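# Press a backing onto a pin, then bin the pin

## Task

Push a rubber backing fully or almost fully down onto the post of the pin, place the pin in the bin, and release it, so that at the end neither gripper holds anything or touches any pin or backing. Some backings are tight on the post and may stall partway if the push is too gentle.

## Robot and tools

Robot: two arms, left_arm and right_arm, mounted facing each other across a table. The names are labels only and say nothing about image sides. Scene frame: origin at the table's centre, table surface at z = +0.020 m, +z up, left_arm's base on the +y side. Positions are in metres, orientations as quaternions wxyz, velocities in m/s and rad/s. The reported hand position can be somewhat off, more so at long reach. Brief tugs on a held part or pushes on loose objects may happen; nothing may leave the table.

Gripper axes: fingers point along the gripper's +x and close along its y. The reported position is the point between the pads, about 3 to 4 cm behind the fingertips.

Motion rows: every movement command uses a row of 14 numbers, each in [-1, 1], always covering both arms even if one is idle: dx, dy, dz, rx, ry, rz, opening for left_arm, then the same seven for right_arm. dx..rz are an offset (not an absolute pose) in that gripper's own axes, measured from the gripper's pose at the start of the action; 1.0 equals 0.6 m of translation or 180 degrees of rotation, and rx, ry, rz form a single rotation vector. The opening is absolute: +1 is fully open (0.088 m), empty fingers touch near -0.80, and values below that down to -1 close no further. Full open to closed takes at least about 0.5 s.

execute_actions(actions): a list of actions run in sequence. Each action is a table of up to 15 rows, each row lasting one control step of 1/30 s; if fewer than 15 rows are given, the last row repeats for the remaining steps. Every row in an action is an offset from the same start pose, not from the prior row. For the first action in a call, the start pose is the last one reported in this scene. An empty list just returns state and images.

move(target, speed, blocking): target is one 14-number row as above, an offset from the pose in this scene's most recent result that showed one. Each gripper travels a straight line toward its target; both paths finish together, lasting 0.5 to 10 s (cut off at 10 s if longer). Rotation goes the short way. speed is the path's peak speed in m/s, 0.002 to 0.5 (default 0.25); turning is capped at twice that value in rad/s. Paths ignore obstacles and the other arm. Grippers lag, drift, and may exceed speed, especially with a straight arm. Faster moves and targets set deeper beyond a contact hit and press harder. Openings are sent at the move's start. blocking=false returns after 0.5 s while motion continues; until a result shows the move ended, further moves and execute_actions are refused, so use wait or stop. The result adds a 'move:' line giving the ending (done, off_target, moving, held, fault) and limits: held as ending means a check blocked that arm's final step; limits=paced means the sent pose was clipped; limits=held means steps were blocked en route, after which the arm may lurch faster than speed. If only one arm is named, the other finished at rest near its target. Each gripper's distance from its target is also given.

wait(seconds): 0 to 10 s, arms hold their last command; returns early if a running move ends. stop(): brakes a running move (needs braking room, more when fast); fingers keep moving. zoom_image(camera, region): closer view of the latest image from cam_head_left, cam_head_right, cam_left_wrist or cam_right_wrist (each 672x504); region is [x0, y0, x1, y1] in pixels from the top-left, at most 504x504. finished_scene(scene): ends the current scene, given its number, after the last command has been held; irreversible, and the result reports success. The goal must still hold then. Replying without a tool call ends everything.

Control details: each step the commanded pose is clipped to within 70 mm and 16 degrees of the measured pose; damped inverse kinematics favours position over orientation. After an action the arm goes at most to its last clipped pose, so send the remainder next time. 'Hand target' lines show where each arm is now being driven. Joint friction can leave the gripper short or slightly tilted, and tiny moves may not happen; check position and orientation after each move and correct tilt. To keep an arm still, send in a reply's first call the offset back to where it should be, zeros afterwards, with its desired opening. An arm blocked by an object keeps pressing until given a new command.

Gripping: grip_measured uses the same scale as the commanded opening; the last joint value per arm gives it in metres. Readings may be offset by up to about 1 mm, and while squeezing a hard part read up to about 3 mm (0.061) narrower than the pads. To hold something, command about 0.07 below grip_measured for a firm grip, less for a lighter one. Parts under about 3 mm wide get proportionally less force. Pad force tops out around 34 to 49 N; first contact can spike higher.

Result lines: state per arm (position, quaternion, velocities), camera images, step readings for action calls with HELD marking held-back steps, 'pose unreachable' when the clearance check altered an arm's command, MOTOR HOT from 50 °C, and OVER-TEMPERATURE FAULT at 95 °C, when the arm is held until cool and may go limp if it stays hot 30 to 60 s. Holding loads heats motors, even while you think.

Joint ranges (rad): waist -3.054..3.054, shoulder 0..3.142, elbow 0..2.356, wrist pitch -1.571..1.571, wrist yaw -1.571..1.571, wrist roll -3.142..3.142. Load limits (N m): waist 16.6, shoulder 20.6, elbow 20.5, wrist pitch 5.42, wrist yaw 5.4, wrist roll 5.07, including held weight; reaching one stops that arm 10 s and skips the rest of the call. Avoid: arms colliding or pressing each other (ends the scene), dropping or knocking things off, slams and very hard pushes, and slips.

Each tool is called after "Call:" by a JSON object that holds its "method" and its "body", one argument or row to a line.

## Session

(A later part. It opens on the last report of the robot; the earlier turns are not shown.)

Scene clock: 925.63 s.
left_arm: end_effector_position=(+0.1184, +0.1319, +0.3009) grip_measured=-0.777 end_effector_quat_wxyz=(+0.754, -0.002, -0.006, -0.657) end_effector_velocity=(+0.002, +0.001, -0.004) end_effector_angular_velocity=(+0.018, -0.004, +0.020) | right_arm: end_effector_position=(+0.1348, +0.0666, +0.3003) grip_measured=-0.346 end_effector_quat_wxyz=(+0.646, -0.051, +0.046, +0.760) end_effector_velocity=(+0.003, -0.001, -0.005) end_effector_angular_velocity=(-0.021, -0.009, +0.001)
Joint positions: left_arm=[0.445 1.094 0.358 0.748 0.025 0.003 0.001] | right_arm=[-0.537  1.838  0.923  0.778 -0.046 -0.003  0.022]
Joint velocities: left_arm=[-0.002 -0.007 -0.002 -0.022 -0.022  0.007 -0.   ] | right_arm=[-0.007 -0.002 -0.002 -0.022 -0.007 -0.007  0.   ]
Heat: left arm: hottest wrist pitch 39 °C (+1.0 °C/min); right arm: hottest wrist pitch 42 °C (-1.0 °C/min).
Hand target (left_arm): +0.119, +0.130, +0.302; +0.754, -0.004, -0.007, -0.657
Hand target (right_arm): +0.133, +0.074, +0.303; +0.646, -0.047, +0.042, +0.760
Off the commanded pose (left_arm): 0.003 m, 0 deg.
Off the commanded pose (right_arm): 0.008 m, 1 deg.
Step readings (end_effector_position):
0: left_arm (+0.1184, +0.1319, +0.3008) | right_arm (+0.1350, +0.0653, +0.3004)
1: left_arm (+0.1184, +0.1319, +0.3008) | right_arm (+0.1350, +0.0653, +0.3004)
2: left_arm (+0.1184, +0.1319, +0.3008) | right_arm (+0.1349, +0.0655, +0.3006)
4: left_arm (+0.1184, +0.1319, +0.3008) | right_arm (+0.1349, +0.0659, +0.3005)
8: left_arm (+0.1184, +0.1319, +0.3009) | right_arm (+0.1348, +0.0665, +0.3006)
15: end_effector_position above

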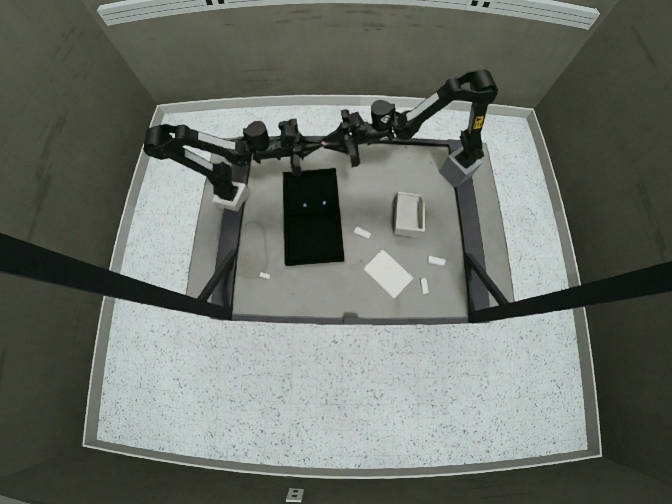

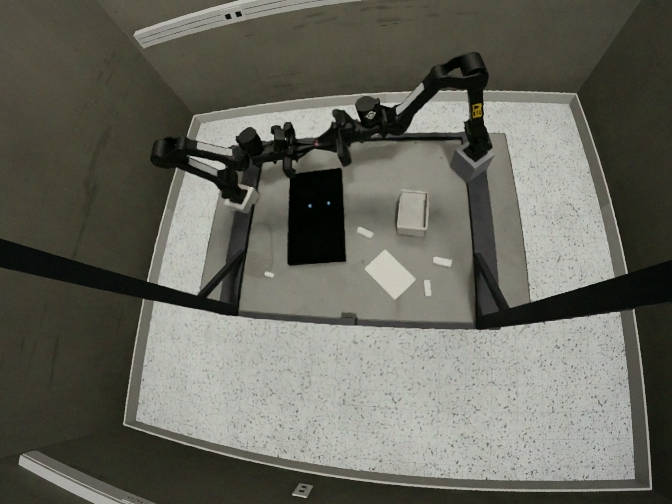

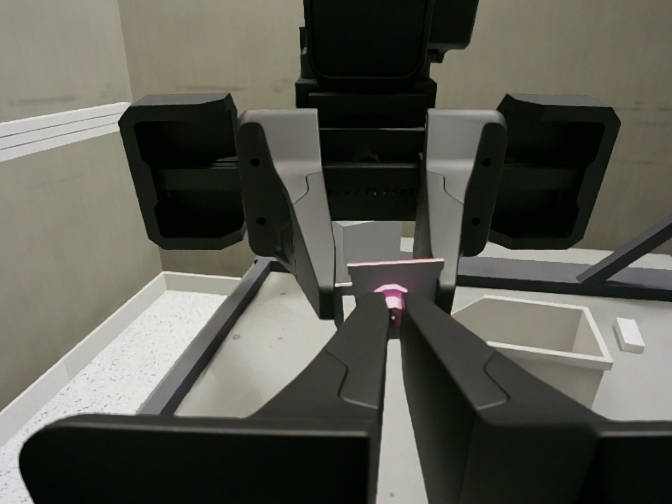

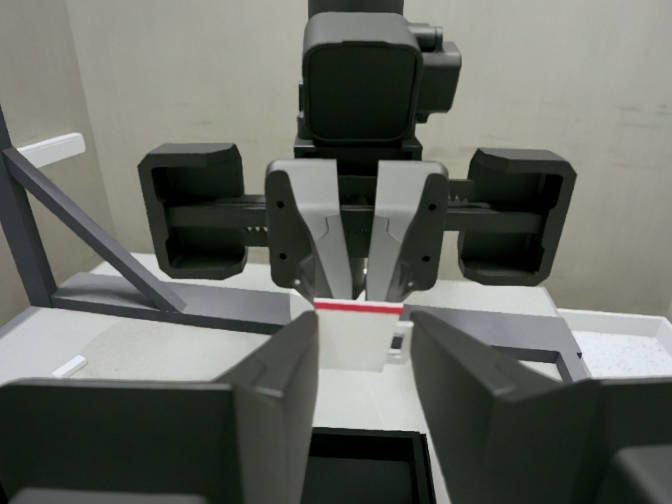

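Call:
{"method": "execute_actions", "body": {
  "actions": [
    [[0.002,0,0.002,0,-0.001,0,-0.86, 0.010,0.0006,0.005,0,-0.0028,0,-0.44],[0.001,0,0.001,0,-0.0005,0,-0.86, 0.007,0.0004,0.0035,0,-0.002,0,-0.44],[0,0,0,0,0,0,-0.86, 0.004,0.0002,0.002,0,-0.001,0,-0.44],[0,0,0,0,0,0,-0.86, 0.001,0,0.0005,0,0,0,-0.44],[0,0,0,0,0,0,-0.86, -0.001,0,0,0,0,0,-0.44],[0,0,0,0,0,0,-0.55, -0.002,0,0,0,0,0,-0.44]]
  ]
}}

Call:
{"method": "zoom_image", "body": {
  "camera": "cam_head_left",
  "region": [340, 160, 480, 270]
}}

Call:
{"method": "zoom_image", "body": {
  "camera": "cam_left_wrist",
  "region": [330, 235, 460, 345]
}}

Scene clock: 939.37 s.
left_arm: end_effector_position=(+0.1180, +0.1321, +0.3004) grip_measured=-0.565 end_effector_quat_wxyz=(+0.753, -0.002, -0.005, -0.658) end_effector_velocity=(+0.000, +0.001, -0.005) end_effector_angular_velocity=(+0.021, +0.011, +0.005) | right_arm: end_effector_position=(+0.1358, +0.0664, +0.2998) grip_measured=-0.346 end_effector_quat_wxyz=(+0.647, -0.052, +0.046, +0.759) end_effector_velocity=(+0.000, -0.001, -0.005) end_effector_angular_velocity=(-0.021, -0.009, +0.006)
Joint positions: left_arm=[0.444 1.093 0.357 0.746 0.027 0.003 0.011] | right_arm=[-0.539  1.838  0.922  0.777 -0.045 -0.003  0.022]
Joint velocities: left_arm=[-0.002 -0.002 -0.002 -0.022 -0.007 -0.007  0.005] | right_arm=[-0.002 -0.002 -0.002 -0.022 -0.007 -0.007 -0.   ]
Heat: left arm: hottest wrist pitch 41 °C (+3.0 °C/min); right arm: hottest elbow 42 °C (-1.0 °C/min).
Hand target (left_arm): +0.118, +0.132, +0.301; +0.753, -0.002, -0.006, -0.657
Hand target (right_arm): +0.135, +0.065, +0.301; +0.646, -0.051, +0.046, +0.760
Off the commanded pose (left_arm): 0.001 m, 0 deg.
Off the commanded pose (right_arm): 0.001 m, 0 deg.
Step readings (end_effector_position):
0: left_arm (+0.1184, +0.1319, +0.3009) | right_arm (+0.1348, +0.0666, +0.3003)
1: left_arm (+0.1184, +0.1319, +0.3009) | right_arm (+0.1348, +0.0666, +0.3003)
2: left_arm (+0.1184, +0.1319, +0.3009) | right_arm (+0.1348, +0.0666, +0.3003)
4: left_arm (+0.1184, +0.1320, +0.3007) | right_arm (+0.1348, +0.0666, +0.3003)
8: left_arm (+0.1182, +0.1321, +0.3004) | right_arm (+0.1349, +0.0663, +0.2998)
15: end_effector_position above

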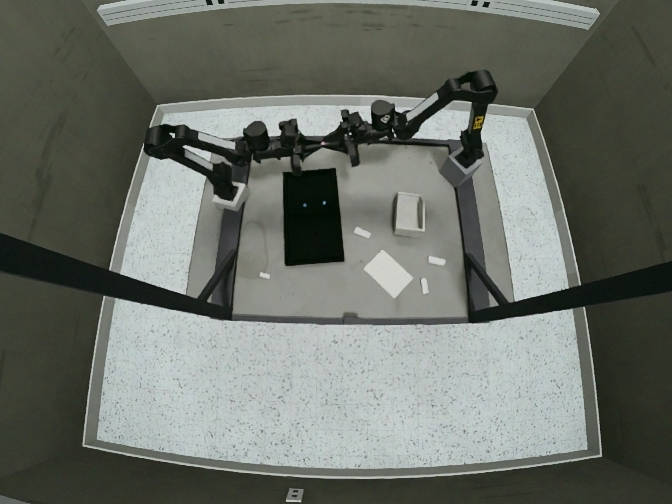

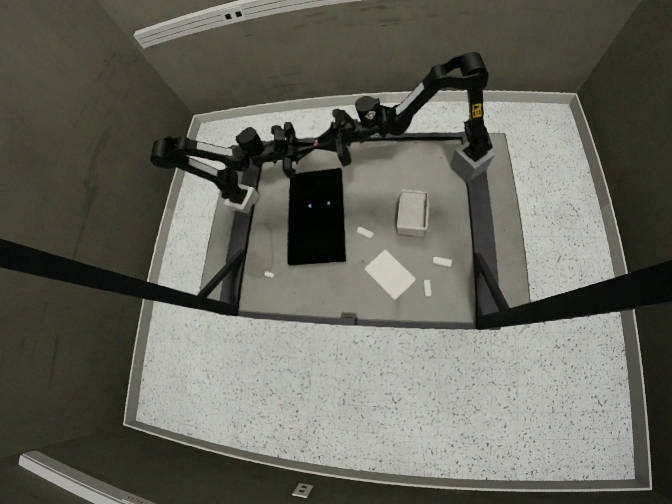

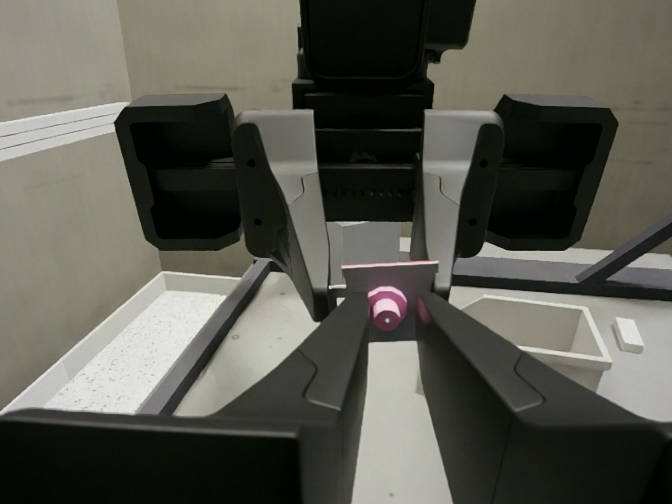

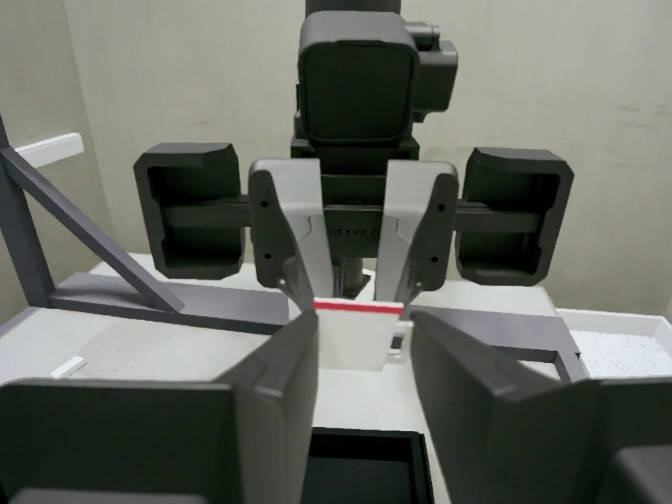

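Region (340, 160, 480, 270) of cam_head_left's 672x504 image, scaled by 3.600, with more detail than that image has; it fills the top 396 rows of this view, and the rest is white.

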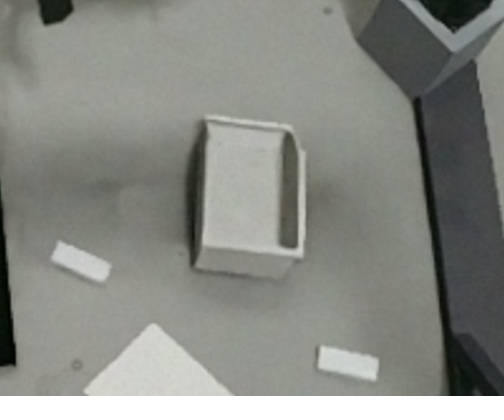

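Region (330, 235, 460, 345) of cam_left_wrist's 672x504 image, scaled by 3.877, with more detail than that image has; it fills the top 426 rows of this view, and the rest is white.

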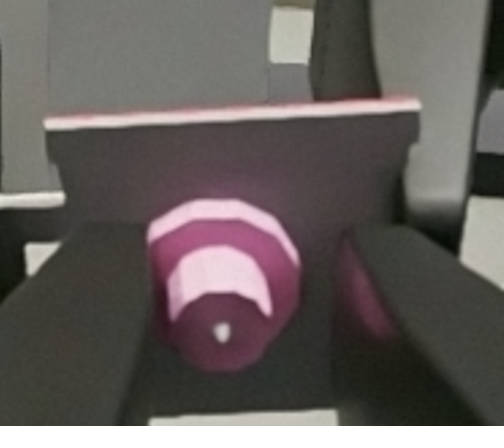

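Call:
{"method": "execute_actions", "body": {
  "actions": [
    [[-0.003,0,0,0,0,0,-0.6, -0.006,0,-0.0008,0,0,0,-0.44],[-0.006,0,0,0,0,0,-0.6, -0.010,0,-0.0013,0,0,0,-0.44],[-0.009,0,0,0,0,0,-0.6, -0.014,0,-0.0018,0,0,0,-0.44],[-0.012,0,0,0,0,0,-0.6, -0.018,0,-0.0023,0,0,0,-0.44],[-0.014,0,0,0,0,0,-0.6, -0.022,0,-0.0028,0,0,0,-0.44],[-0.016,0,0,0,0,0,-0.6, -0.026,0,-0.0033,0,0,0,-0.44],[-0.016,0,0,0,0,0,-0.6, -0.029,0,-0.0037,0,0,0,-0.44]]
  ]
}}

Call:
{"method": "move", "body": {
  "target": [0,0,0,0,0,0,-0.6, -0.370,0.272,-0.3045,0.0934,0.4473,-0.0185,-0.44],
  "speed": 0.3
}}

Scene clock: 978.03 s.
left_arm: end_effector_position=(+0.1170, +0.1391, +0.3042) grip_measured=-0.597 end_effector_quat_wxyz=(+0.753, -0.004, -0.008, -0.658) end_effector_velocity=(-0.000, +0.002, -0.007) end_effector_angular_velocity=(+0.030, +0.012, +0.005) | right_arm: end_effector_position=(+0.1372, +0.0518, +0.2989) grip_measured=-0.346 end_effector_quat_wxyz=(+0.646, -0.053, +0.047, +0.760) end_effector_velocity=(+0.001, -0.006, -0.003) end_effector_angular_velocity=(-0.011, -0.005, +0.015)
Joint positions: left_arm=[0.444 1.043 0.346 0.715 0.026 0.003 0.01 ] | right_arm=[-0.539  1.791  0.858  0.792 -0.046 -0.003  0.022]
Joint velocities: left_arm=[-0.002 -0.012 -0.007 -0.037 -0.007 -0.007 -0.   ] | right_arm=[-0.007 -0.017 -0.022 -0.007 -0.022 -0.007 -0.   ]
Heat: left arm: hottest wrist pitch 40 °C (+1.0 °C/min); right arm: hottest shoulder 45 °C (+3.0 °C/min).
Hand target (left_arm): +0.117, +0.142, +0.300; +0.753, -0.002, -0.005, -0.658
Hand target (right_arm): +0.139, +0.049, +0.300; +0.647, -0.052, +0.046, +0.759
Off the commanded pose (left_arm): 0.005 m, 0 deg.
Off the commanded pose (right_arm): 0.003 m, 0 deg.
Step readings (end_effector_position):
0: left_arm (+0.1182, +0.1321, +0.3004) | right_arm (+0.1350, +0.0663, +0.2998)
1: left_arm (+0.1182, +0.1321, +0.3004) | right_arm (+0.1350, +0.0663, +0.2998)
2: left_arm (+0.1182, +0.1322, +0.3004) | right_arm (+0.1350, +0.0659, +0.2995)
4: left_arm (+0.1180, +0.1334, +0.3013) | right_arm (+0.1353, +0.0633, +0.2987)
8: left_arm (+0.1173, +0.1376, +0.3049) | right_arm (+0.1364, +0.0555, +0.2976)
15: end_effector_position above

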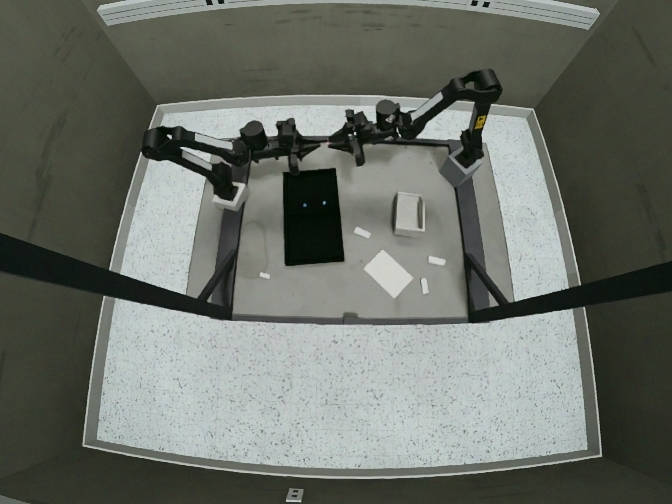

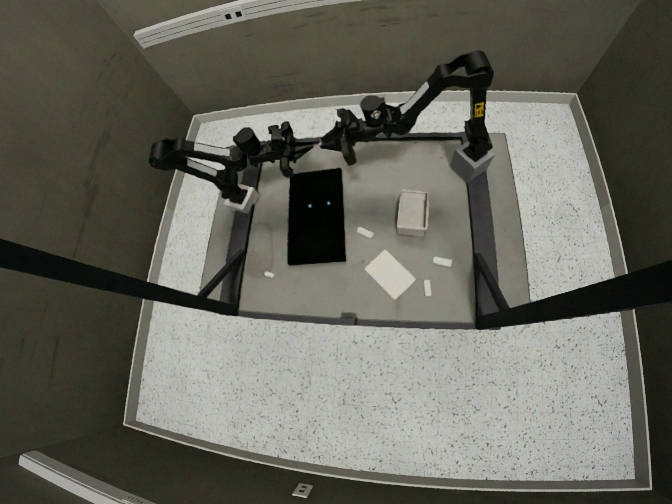

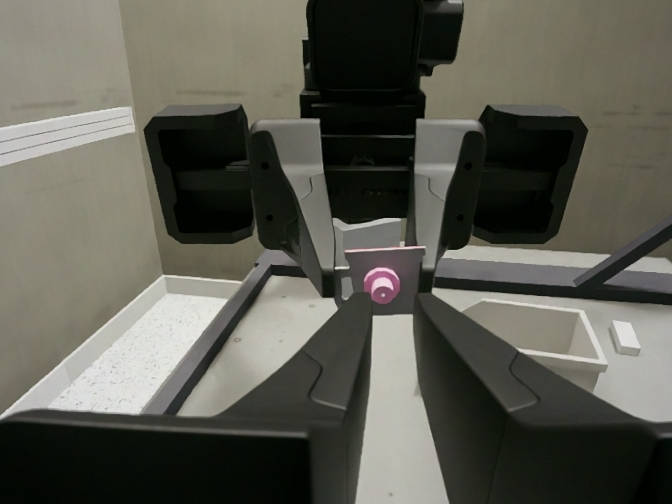

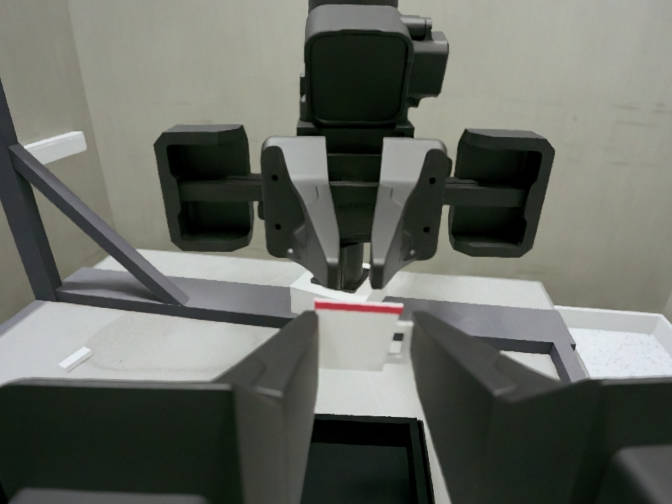

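Scene clock: 980.87 s.
left_arm: end_effector_position=(+0.1170, +0.1391, +0.3043) grip_measured=-0.597 end_effector_quat_wxyz=(+0.753, -0.004, -0.008, -0.658) end_effector_velocity=(+0.000, +0.001, -0.002) end_effector_angular_velocity=(+0.006, +0.009, +0.005) | right_arm: end_effector_position=(+0.0179, -0.2158, +0.1493) grip_measured=-0.346 end_effector_quat_wxyz=(+0.489, -0.441, +0.550, +0.514) end_effector_velocity=(-0.003, +0.000, +0.000) end_effector_angular_velocity=(-0.008, +0.022, -0.008)
Joint positions: left_arm=[0.444 1.043 0.346 0.715 0.026 0.003 0.01 ] | right_arm=[-0.004  1.667  0.884 -0.693 -0.095  0.737  0.022]
Joint velocities: left_arm=[-0.002 -0.002 -0.002 -0.007 -0.007 -0.007 -0.   ] | right_arm=[-0.002  0.002  0.002  0.007 -0.022  0.007 -0.   ]
Heat: left arm: hottest wrist pitch 40 °C (+1.0 °C/min); right arm: hottest shoulder 45 °C (+3.0 °C/min).
Hand target (left_arm): +0.117, +0.139, +0.304; +0.753, -0.004, -0.008, -0.658
Hand target (right_arm): +0.016, -0.216, +0.148; +0.487, -0.443, +0.552, +0.512
Off the commanded pose (left_arm): 0.000 m, 0 deg.
Off the commanded pose (right_arm): 0.003 m, 1 deg.
move: done

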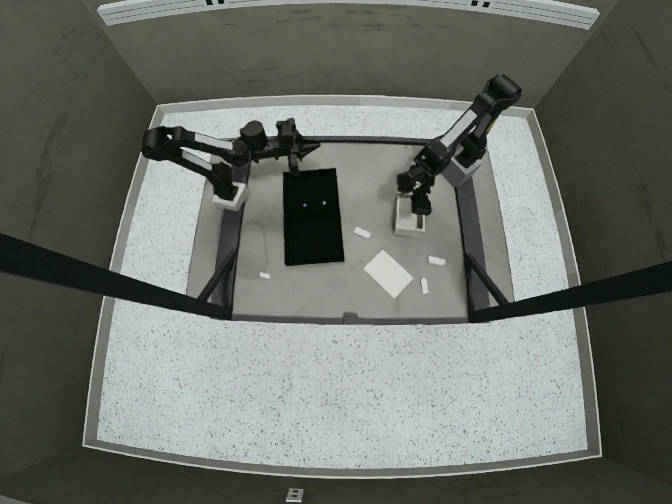

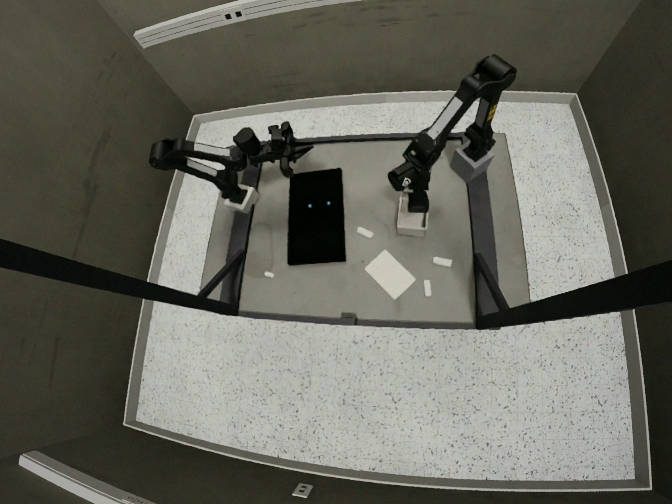

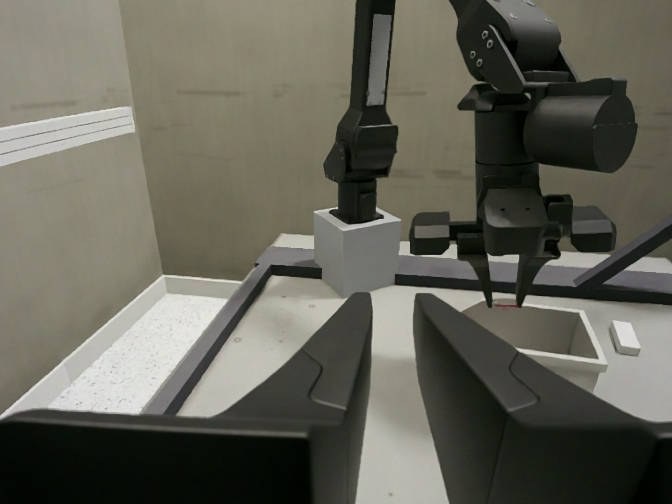

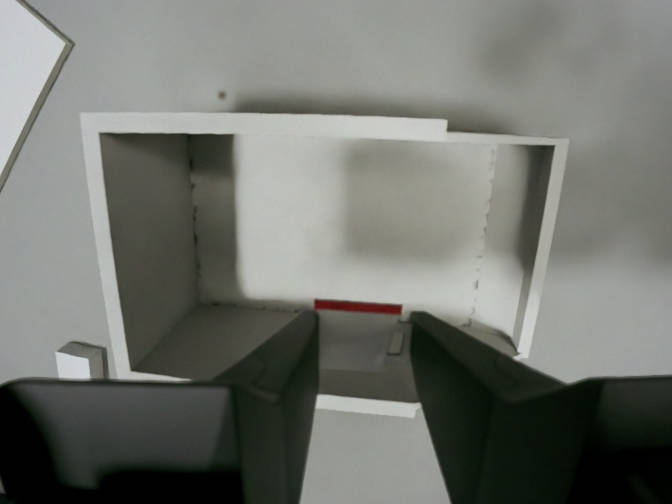

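Call:
{"method": "move", "body": {
  "target": [0,0,0,0,0,0,-0.6, 0.1307,-0.0203,0.0078,0,0,0,-0.44],
  "speed": 0.12
}}

Scene clock: 1011.07 s.
left_arm: end_effector_position=(+0.1170, +0.1391, +0.3043) grip_measured=-0.597 end_effector_quat_wxyz=(+0.753, -0.004, -0.008, -0.658) end_effector_velocity=(+0.004, +0.002, -0.000) end_effector_angular_velocity=(+0.003, -0.006, +0.025) | right_arm: end_effector_position=(+0.0175, -0.2079, +0.0744) grip_measured=-0.346 end_effector_quat_wxyz=(+0.489, -0.437, +0.549, +0.518) end_effector_velocity=(+0.001, -0.002, -0.002) end_effector_angular_velocity=(-0.013, -0.002, +0.006)
Joint positions: left_arm=[0.444 1.043 0.346 0.715 0.026 0.003 0.01 ] | right_arm=[-0.02   1.891  0.779 -0.352 -0.096  0.722  0.022]
Joint velocities: left_arm=[ 0.002 -0.007 -0.002 -0.007 -0.022  0.007 -0.   ] | right_arm=[-0.002  0.007  0.002 -0.007 -0.007 -0.007 -0.   ]
Heat: left arm: hottest wrist pitch 39 °C (-1.0 °C/min); right arm: hottest shoulder 41 °C (-2.0 °C/min).
Hand target (left_arm): +0.117, +0.139, +0.304; +0.753, -0.004, -0.008, -0.658
Hand target (right_arm): +0.020, -0.210, +0.071; +0.489, -0.441, +0.550, +0.514
Off the commanded pose (left_arm): 0.000 m, 0 deg.
Off the commanded pose (right_arm): 0.006 m, 1 deg.
move: done

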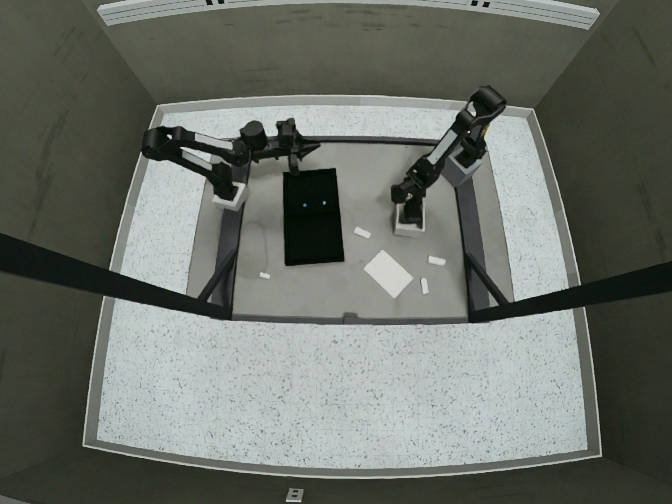

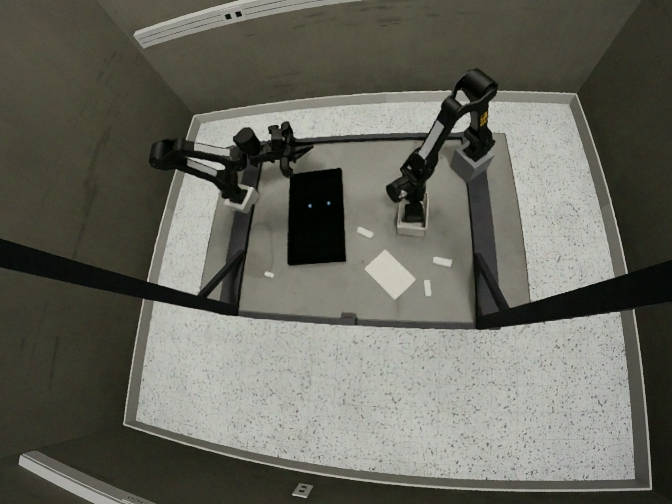

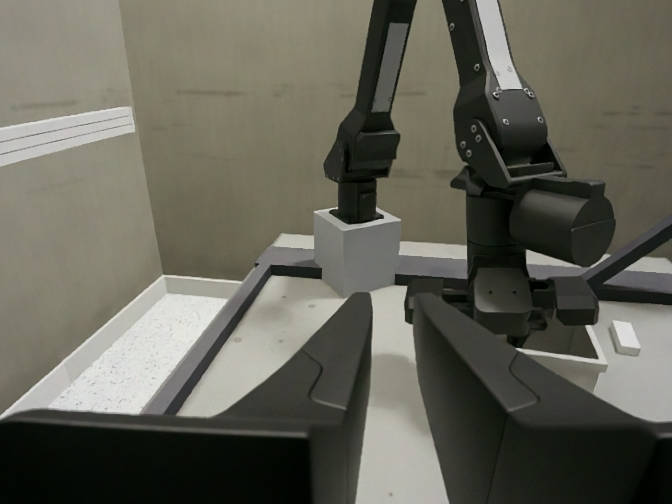

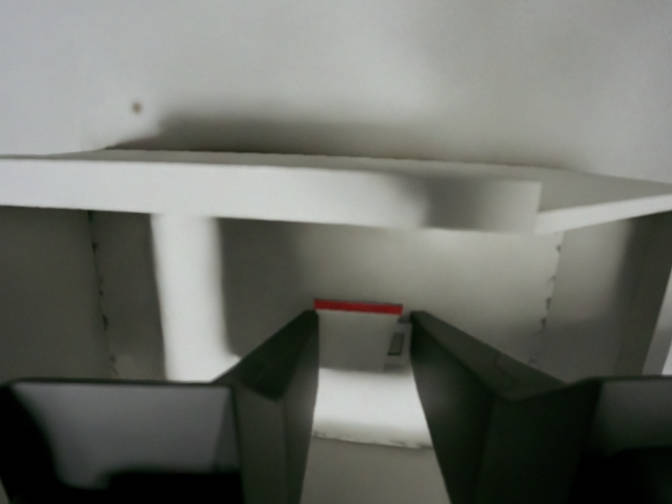

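Call:
{"method": "execute_actions", "body": {
  "actions": []
}}

Scene clock: 1020.60 s.
left_arm: end_effector_position=(+0.1170, +0.1391, +0.3043) grip_measured=-0.597 end_effector_quat_wxyz=(+0.753, -0.004, -0.008, -0.658) end_effector_velocity=(+0.002, +0.001, -0.004) end_effector_angular_velocity=(+0.011, +0.009, +0.010) | right_arm: end_effector_position=(+0.0174, -0.2078, +0.0742) grip_measured=-0.346 end_effector_quat_wxyz=(+0.489, -0.436, +0.549, +0.519) end_effector_velocity=(+0.003, -0.001, -0.000) end_effector_angular_velocity=(-0.001, -0.010, +0.004)
Joint positions: left_arm=[0.444 1.043 0.346 0.715 0.026 0.003 0.01 ] | right_arm=[-0.02   1.892  0.779 -0.351 -0.096  0.722  0.022]
Joint velocities: left_arm=[ 0.002 -0.002 -0.007 -0.007 -0.007 -0.007 -0.   ] | right_arm=[-0.002 -0.002 -0.002 -0.007  0.007 -0.007  0.   ]
Heat: left arm: hottest wrist pitch 39 °C (-1.0 °C/min); right arm: hottest shoulder 40 °C (-4.0 °C/min).
Hand target (left_arm): +0.117, +0.139, +0.304; +0.753, -0.004, -0.008, -0.658
Hand target (right_arm): +0.020, -0.210, +0.071; +0.489, -0.441, +0.550, +0.514
Off the commanded pose (left_arm): 0.000 m, 0 deg.
Off the commanded pose (right_arm): 0.006 m, 1 deg.

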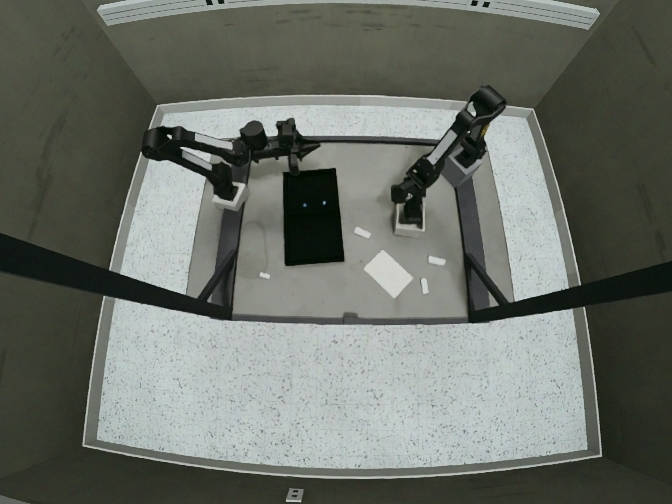

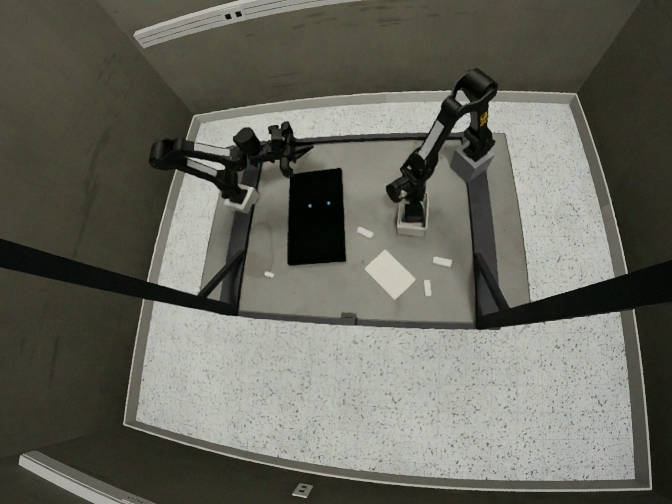

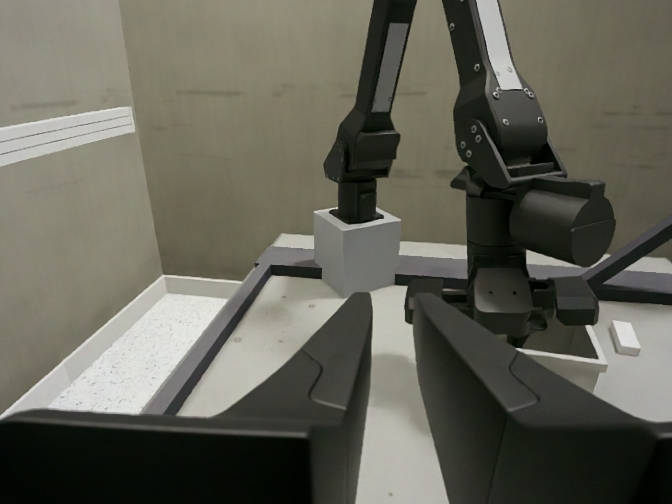

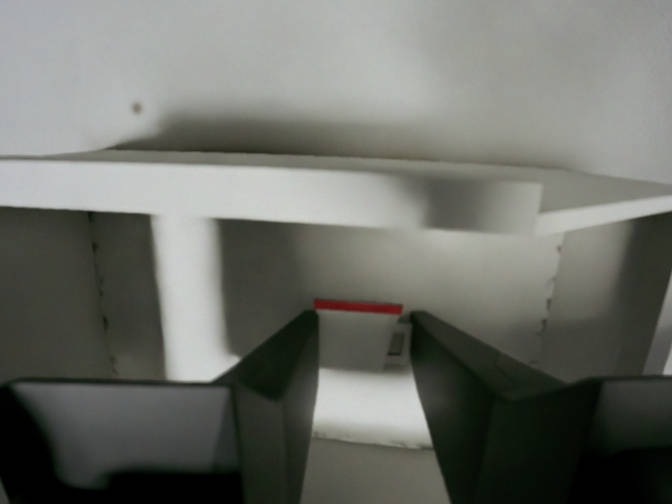

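Call:
{"method": "execute_actions", "body": {
  "actions": [
    [[0,0,0,0,0,0,-0.6, 0.007,-0.004,-0.003,0,0,0,-0.44],[0,0,0,0,0,0,-0.6, 0.008,-0.004,-0.003,0,0,0,-0.44],[0,0,0,0,0,0,-0.6, 0.009,-0.004,-0.003,0,0,0,-0.44],[0,0,0,0,0,0,-0.6, 0.010,-0.004,-0.003,0,0,0,-0.44],[0,0,0,0,0,0,-0.6, 0.011,-0.005,-0.004,0,0,0,-0.44],[0,0,0,0,0,0,-0.6, 0.011,-0.005,-0.004,0,0,0,-0.44],[0,0,0,0,0,0,-0.6, 0.011,-0.005,-0.004,0,0,0,-0.44],[0,0,0,0,0,0,-0.6, 0.011,-0.005,-0.004,0,0,0,-0.44],[0,0,0,0,0,0,-0.6, 0.011,-0.005,-0.004,0,0,0,-0.44],[0,0,0,0,0,0,-0.6, 0.011,-0.005,-0.004,0,0,0,-0.3],[0,0,0,0,0,0,-0.6, 0.011,-0.005,-0.004,0,0,0,-0.2],[0,0,0,0,0,0,-0.6, 0.011,-0.005,-0.004,0,0,0,-0.1],[0,0,0,0,0,0,-0.6, 0.011,-0.005,-0.004,0,0,0,-0.03]]
  ]
}}

Scene clock: 1032.73 s.
left_arm: end_effector_position=(+0.1170, +0.1391, +0.3043) grip_measured=-0.597 end_effector_quat_wxyz=(+0.753, -0.004, -0.008, -0.658) end_effector_velocity=(+0.002, +0.000, -0.003) end_effector_angular_velocity=(+0.016, +0.010, +0.019) | right_arm: end_effector_position=(+0.0163, -0.2064, +0.0719) grip_measured=-0.127 end_effector_quat_wxyz=(+0.490, -0.430, +0.548, +0.525) end_effector_velocity=(-0.010, -0.011, -0.000) end_effector_angular_velocity=(-0.056, +0.057, +0.025)
Joint positions: left_arm=[0.444 1.043 0.346 0.715 0.026 0.003 0.01 ] | right_arm=[-0.02   1.896  0.768 -0.318 -0.096  0.722  0.033]
Joint velocities: left_arm=[-0.002 -0.002  0.002 -0.022 -0.022 -0.007 -0.   ] | right_arm=[ 0.007  0.002 -0.002 -0.007 -0.081 -0.007  0.046]
Heat: left arm: hottest wrist pitch 39 °C (-1.0 °C/min); right arm: hottest shoulder 40 °C (-5.0 °C/min).
Hand target (left_arm): +0.117, +0.139, +0.304; +0.753, -0.004, -0.008, -0.658
Hand target (right_arm): +0.019, -0.210, +0.067; +0.490, -0.436, +0.549, +0.519
Off the commanded pose (left_arm): 0.000 m, 0 deg.
Off the commanded pose (right_arm): 0.007 m, 1 deg.
Step readings (end_effector_position):
0: left_arm (+0.1170, +0.1391, +0.3043) | right_arm (+0.0174, -0.2078, +0.0742)
1: left_arm (+0.1170, +0.1391, +0.3043) | right_arm (+0.0172, -0.2075, +0.0741)
2: left_arm (+0.1170, +0.1391, +0.3043) | right_arm (+0.0169, -0.2071, +0.0739)
4: left_arm (+0.1170, +0.1391, +0.3043) | right_arm (+0.0166, -0.2067, +0.0736)
8: left_arm (+0.1170, +0.1391, +0.3043) | right_arm (+0.0167, -0.2068, +0.0729)
15: end_effector_position above

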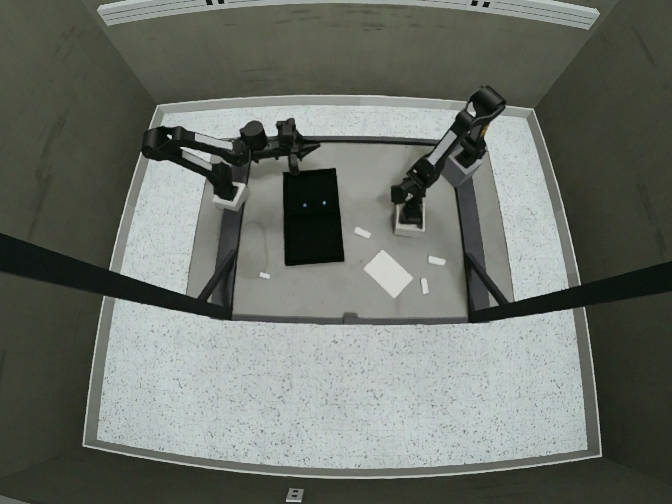

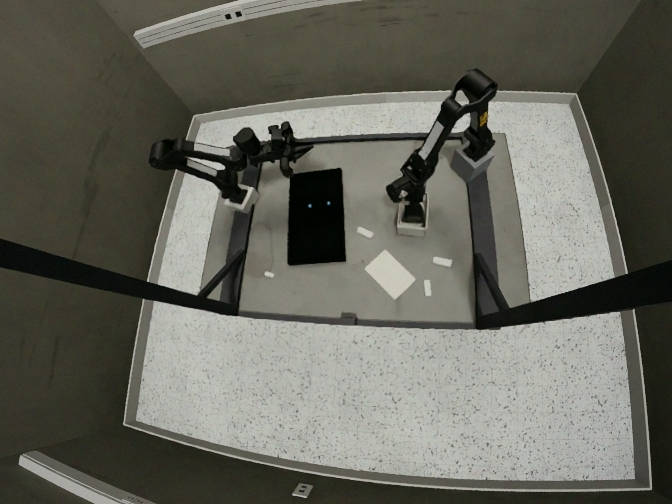

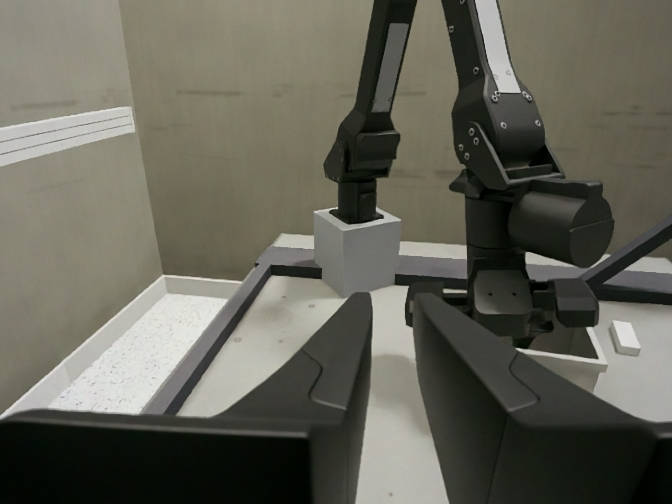

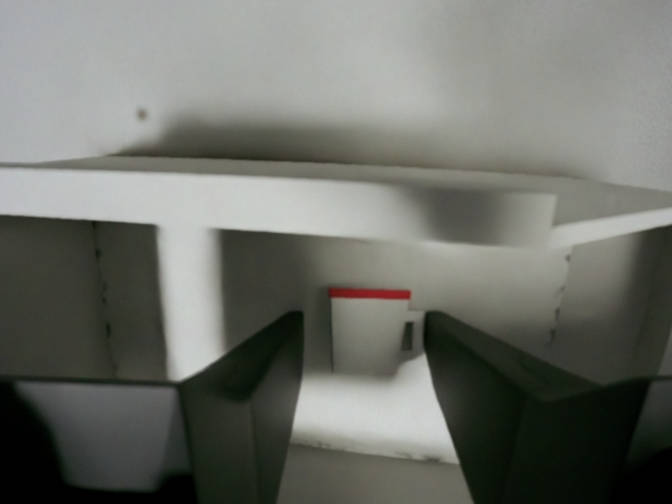

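The pin is released. Now lift the right gripper straight up.

Call:
{"method": "move", "body": {
  "target": [0,0,0,0,0,0,-0.6, -0.11,0.015,0,0,0,0,0.0],
  "speed": 0.15
}}

Scene clock: 1037.60 s.
left_arm: end_effector_position=(+0.1170, +0.1391, +0.3043) grip_measured=-0.597 end_effector_quat_wxyz=(+0.753, -0.004, -0.008, -0.658) end_effector_velocity=(-0.002, +0.000, -0.002) end_effector_angular_velocity=(+0.006, +0.008, -0.010) | right_arm: end_effector_position=(+0.0191, -0.2108, +0.1344) grip_measured=-0.002 end_effector_quat_wxyz=(+0.489, -0.434, +0.549, +0.521) end_effector_velocity=(+0.001, -0.002, +0.001) end_effector_angular_velocity=(-0.005, +0.004, +0.006)
Joint positions: left_arm=[0.444 1.043 0.346 0.715 0.026 0.003 0.01 ] | right_arm=[-0.02   1.7    0.849 -0.607 -0.098  0.722  0.039]
Joint velocities: left_arm=[-0.002 -0.002 -0.002 -0.007  0.007 -0.007 -0.   ] | right_arm=[-0.002 -0.007 -0.002 -0.007 -0.007 -0.007 -0.   ]
Heat: left arm: hottest wrist pitch 39 °C (-1.0 °C/min); right arm: hottest shoulder 40 °C (-5.0 °C/min).
Hand target (left_arm): +0.117, +0.139, +0.304; +0.753, -0.004, -0.008, -0.658
Hand target (right_arm): +0.017, -0.209, +0.138; +0.489, -0.431, +0.548, +0.525
Off the commanded pose (left_arm): 0.000 m, 0 deg.
Off the commanded pose (right_arm): 0.005 m, 1 deg.
move: done

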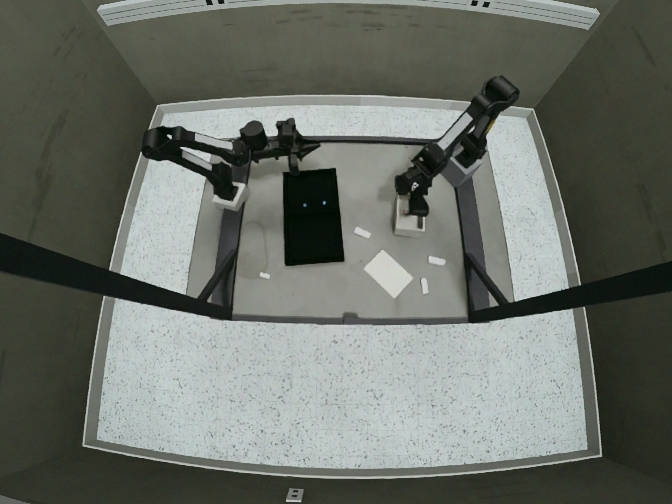

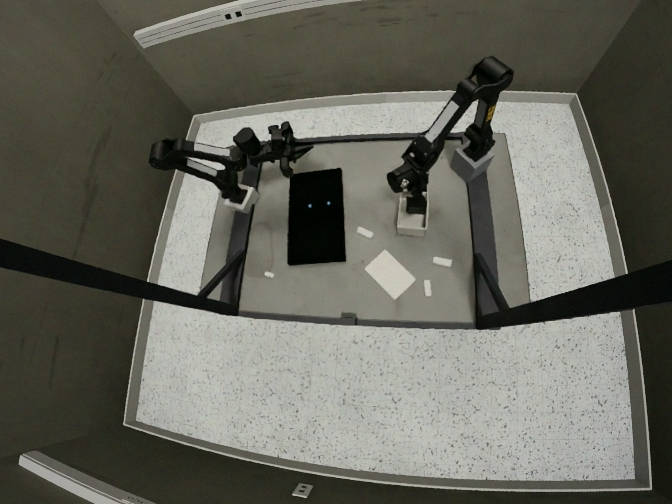

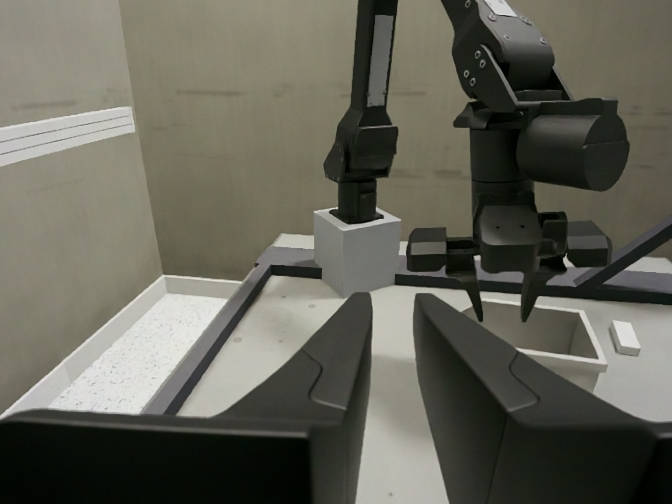

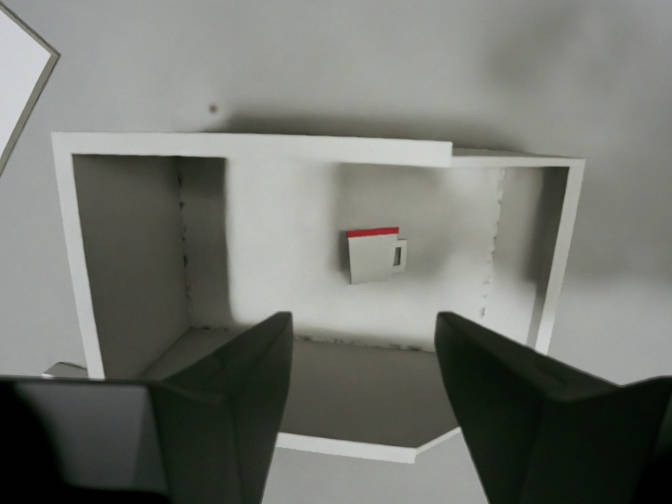

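The pin rests in the bin with the backing underneath it, and both grippers are clear.

Call:
{"method": "finished_scene", "body": {
  "scene": 2
}}

The scene is finished: the task was done.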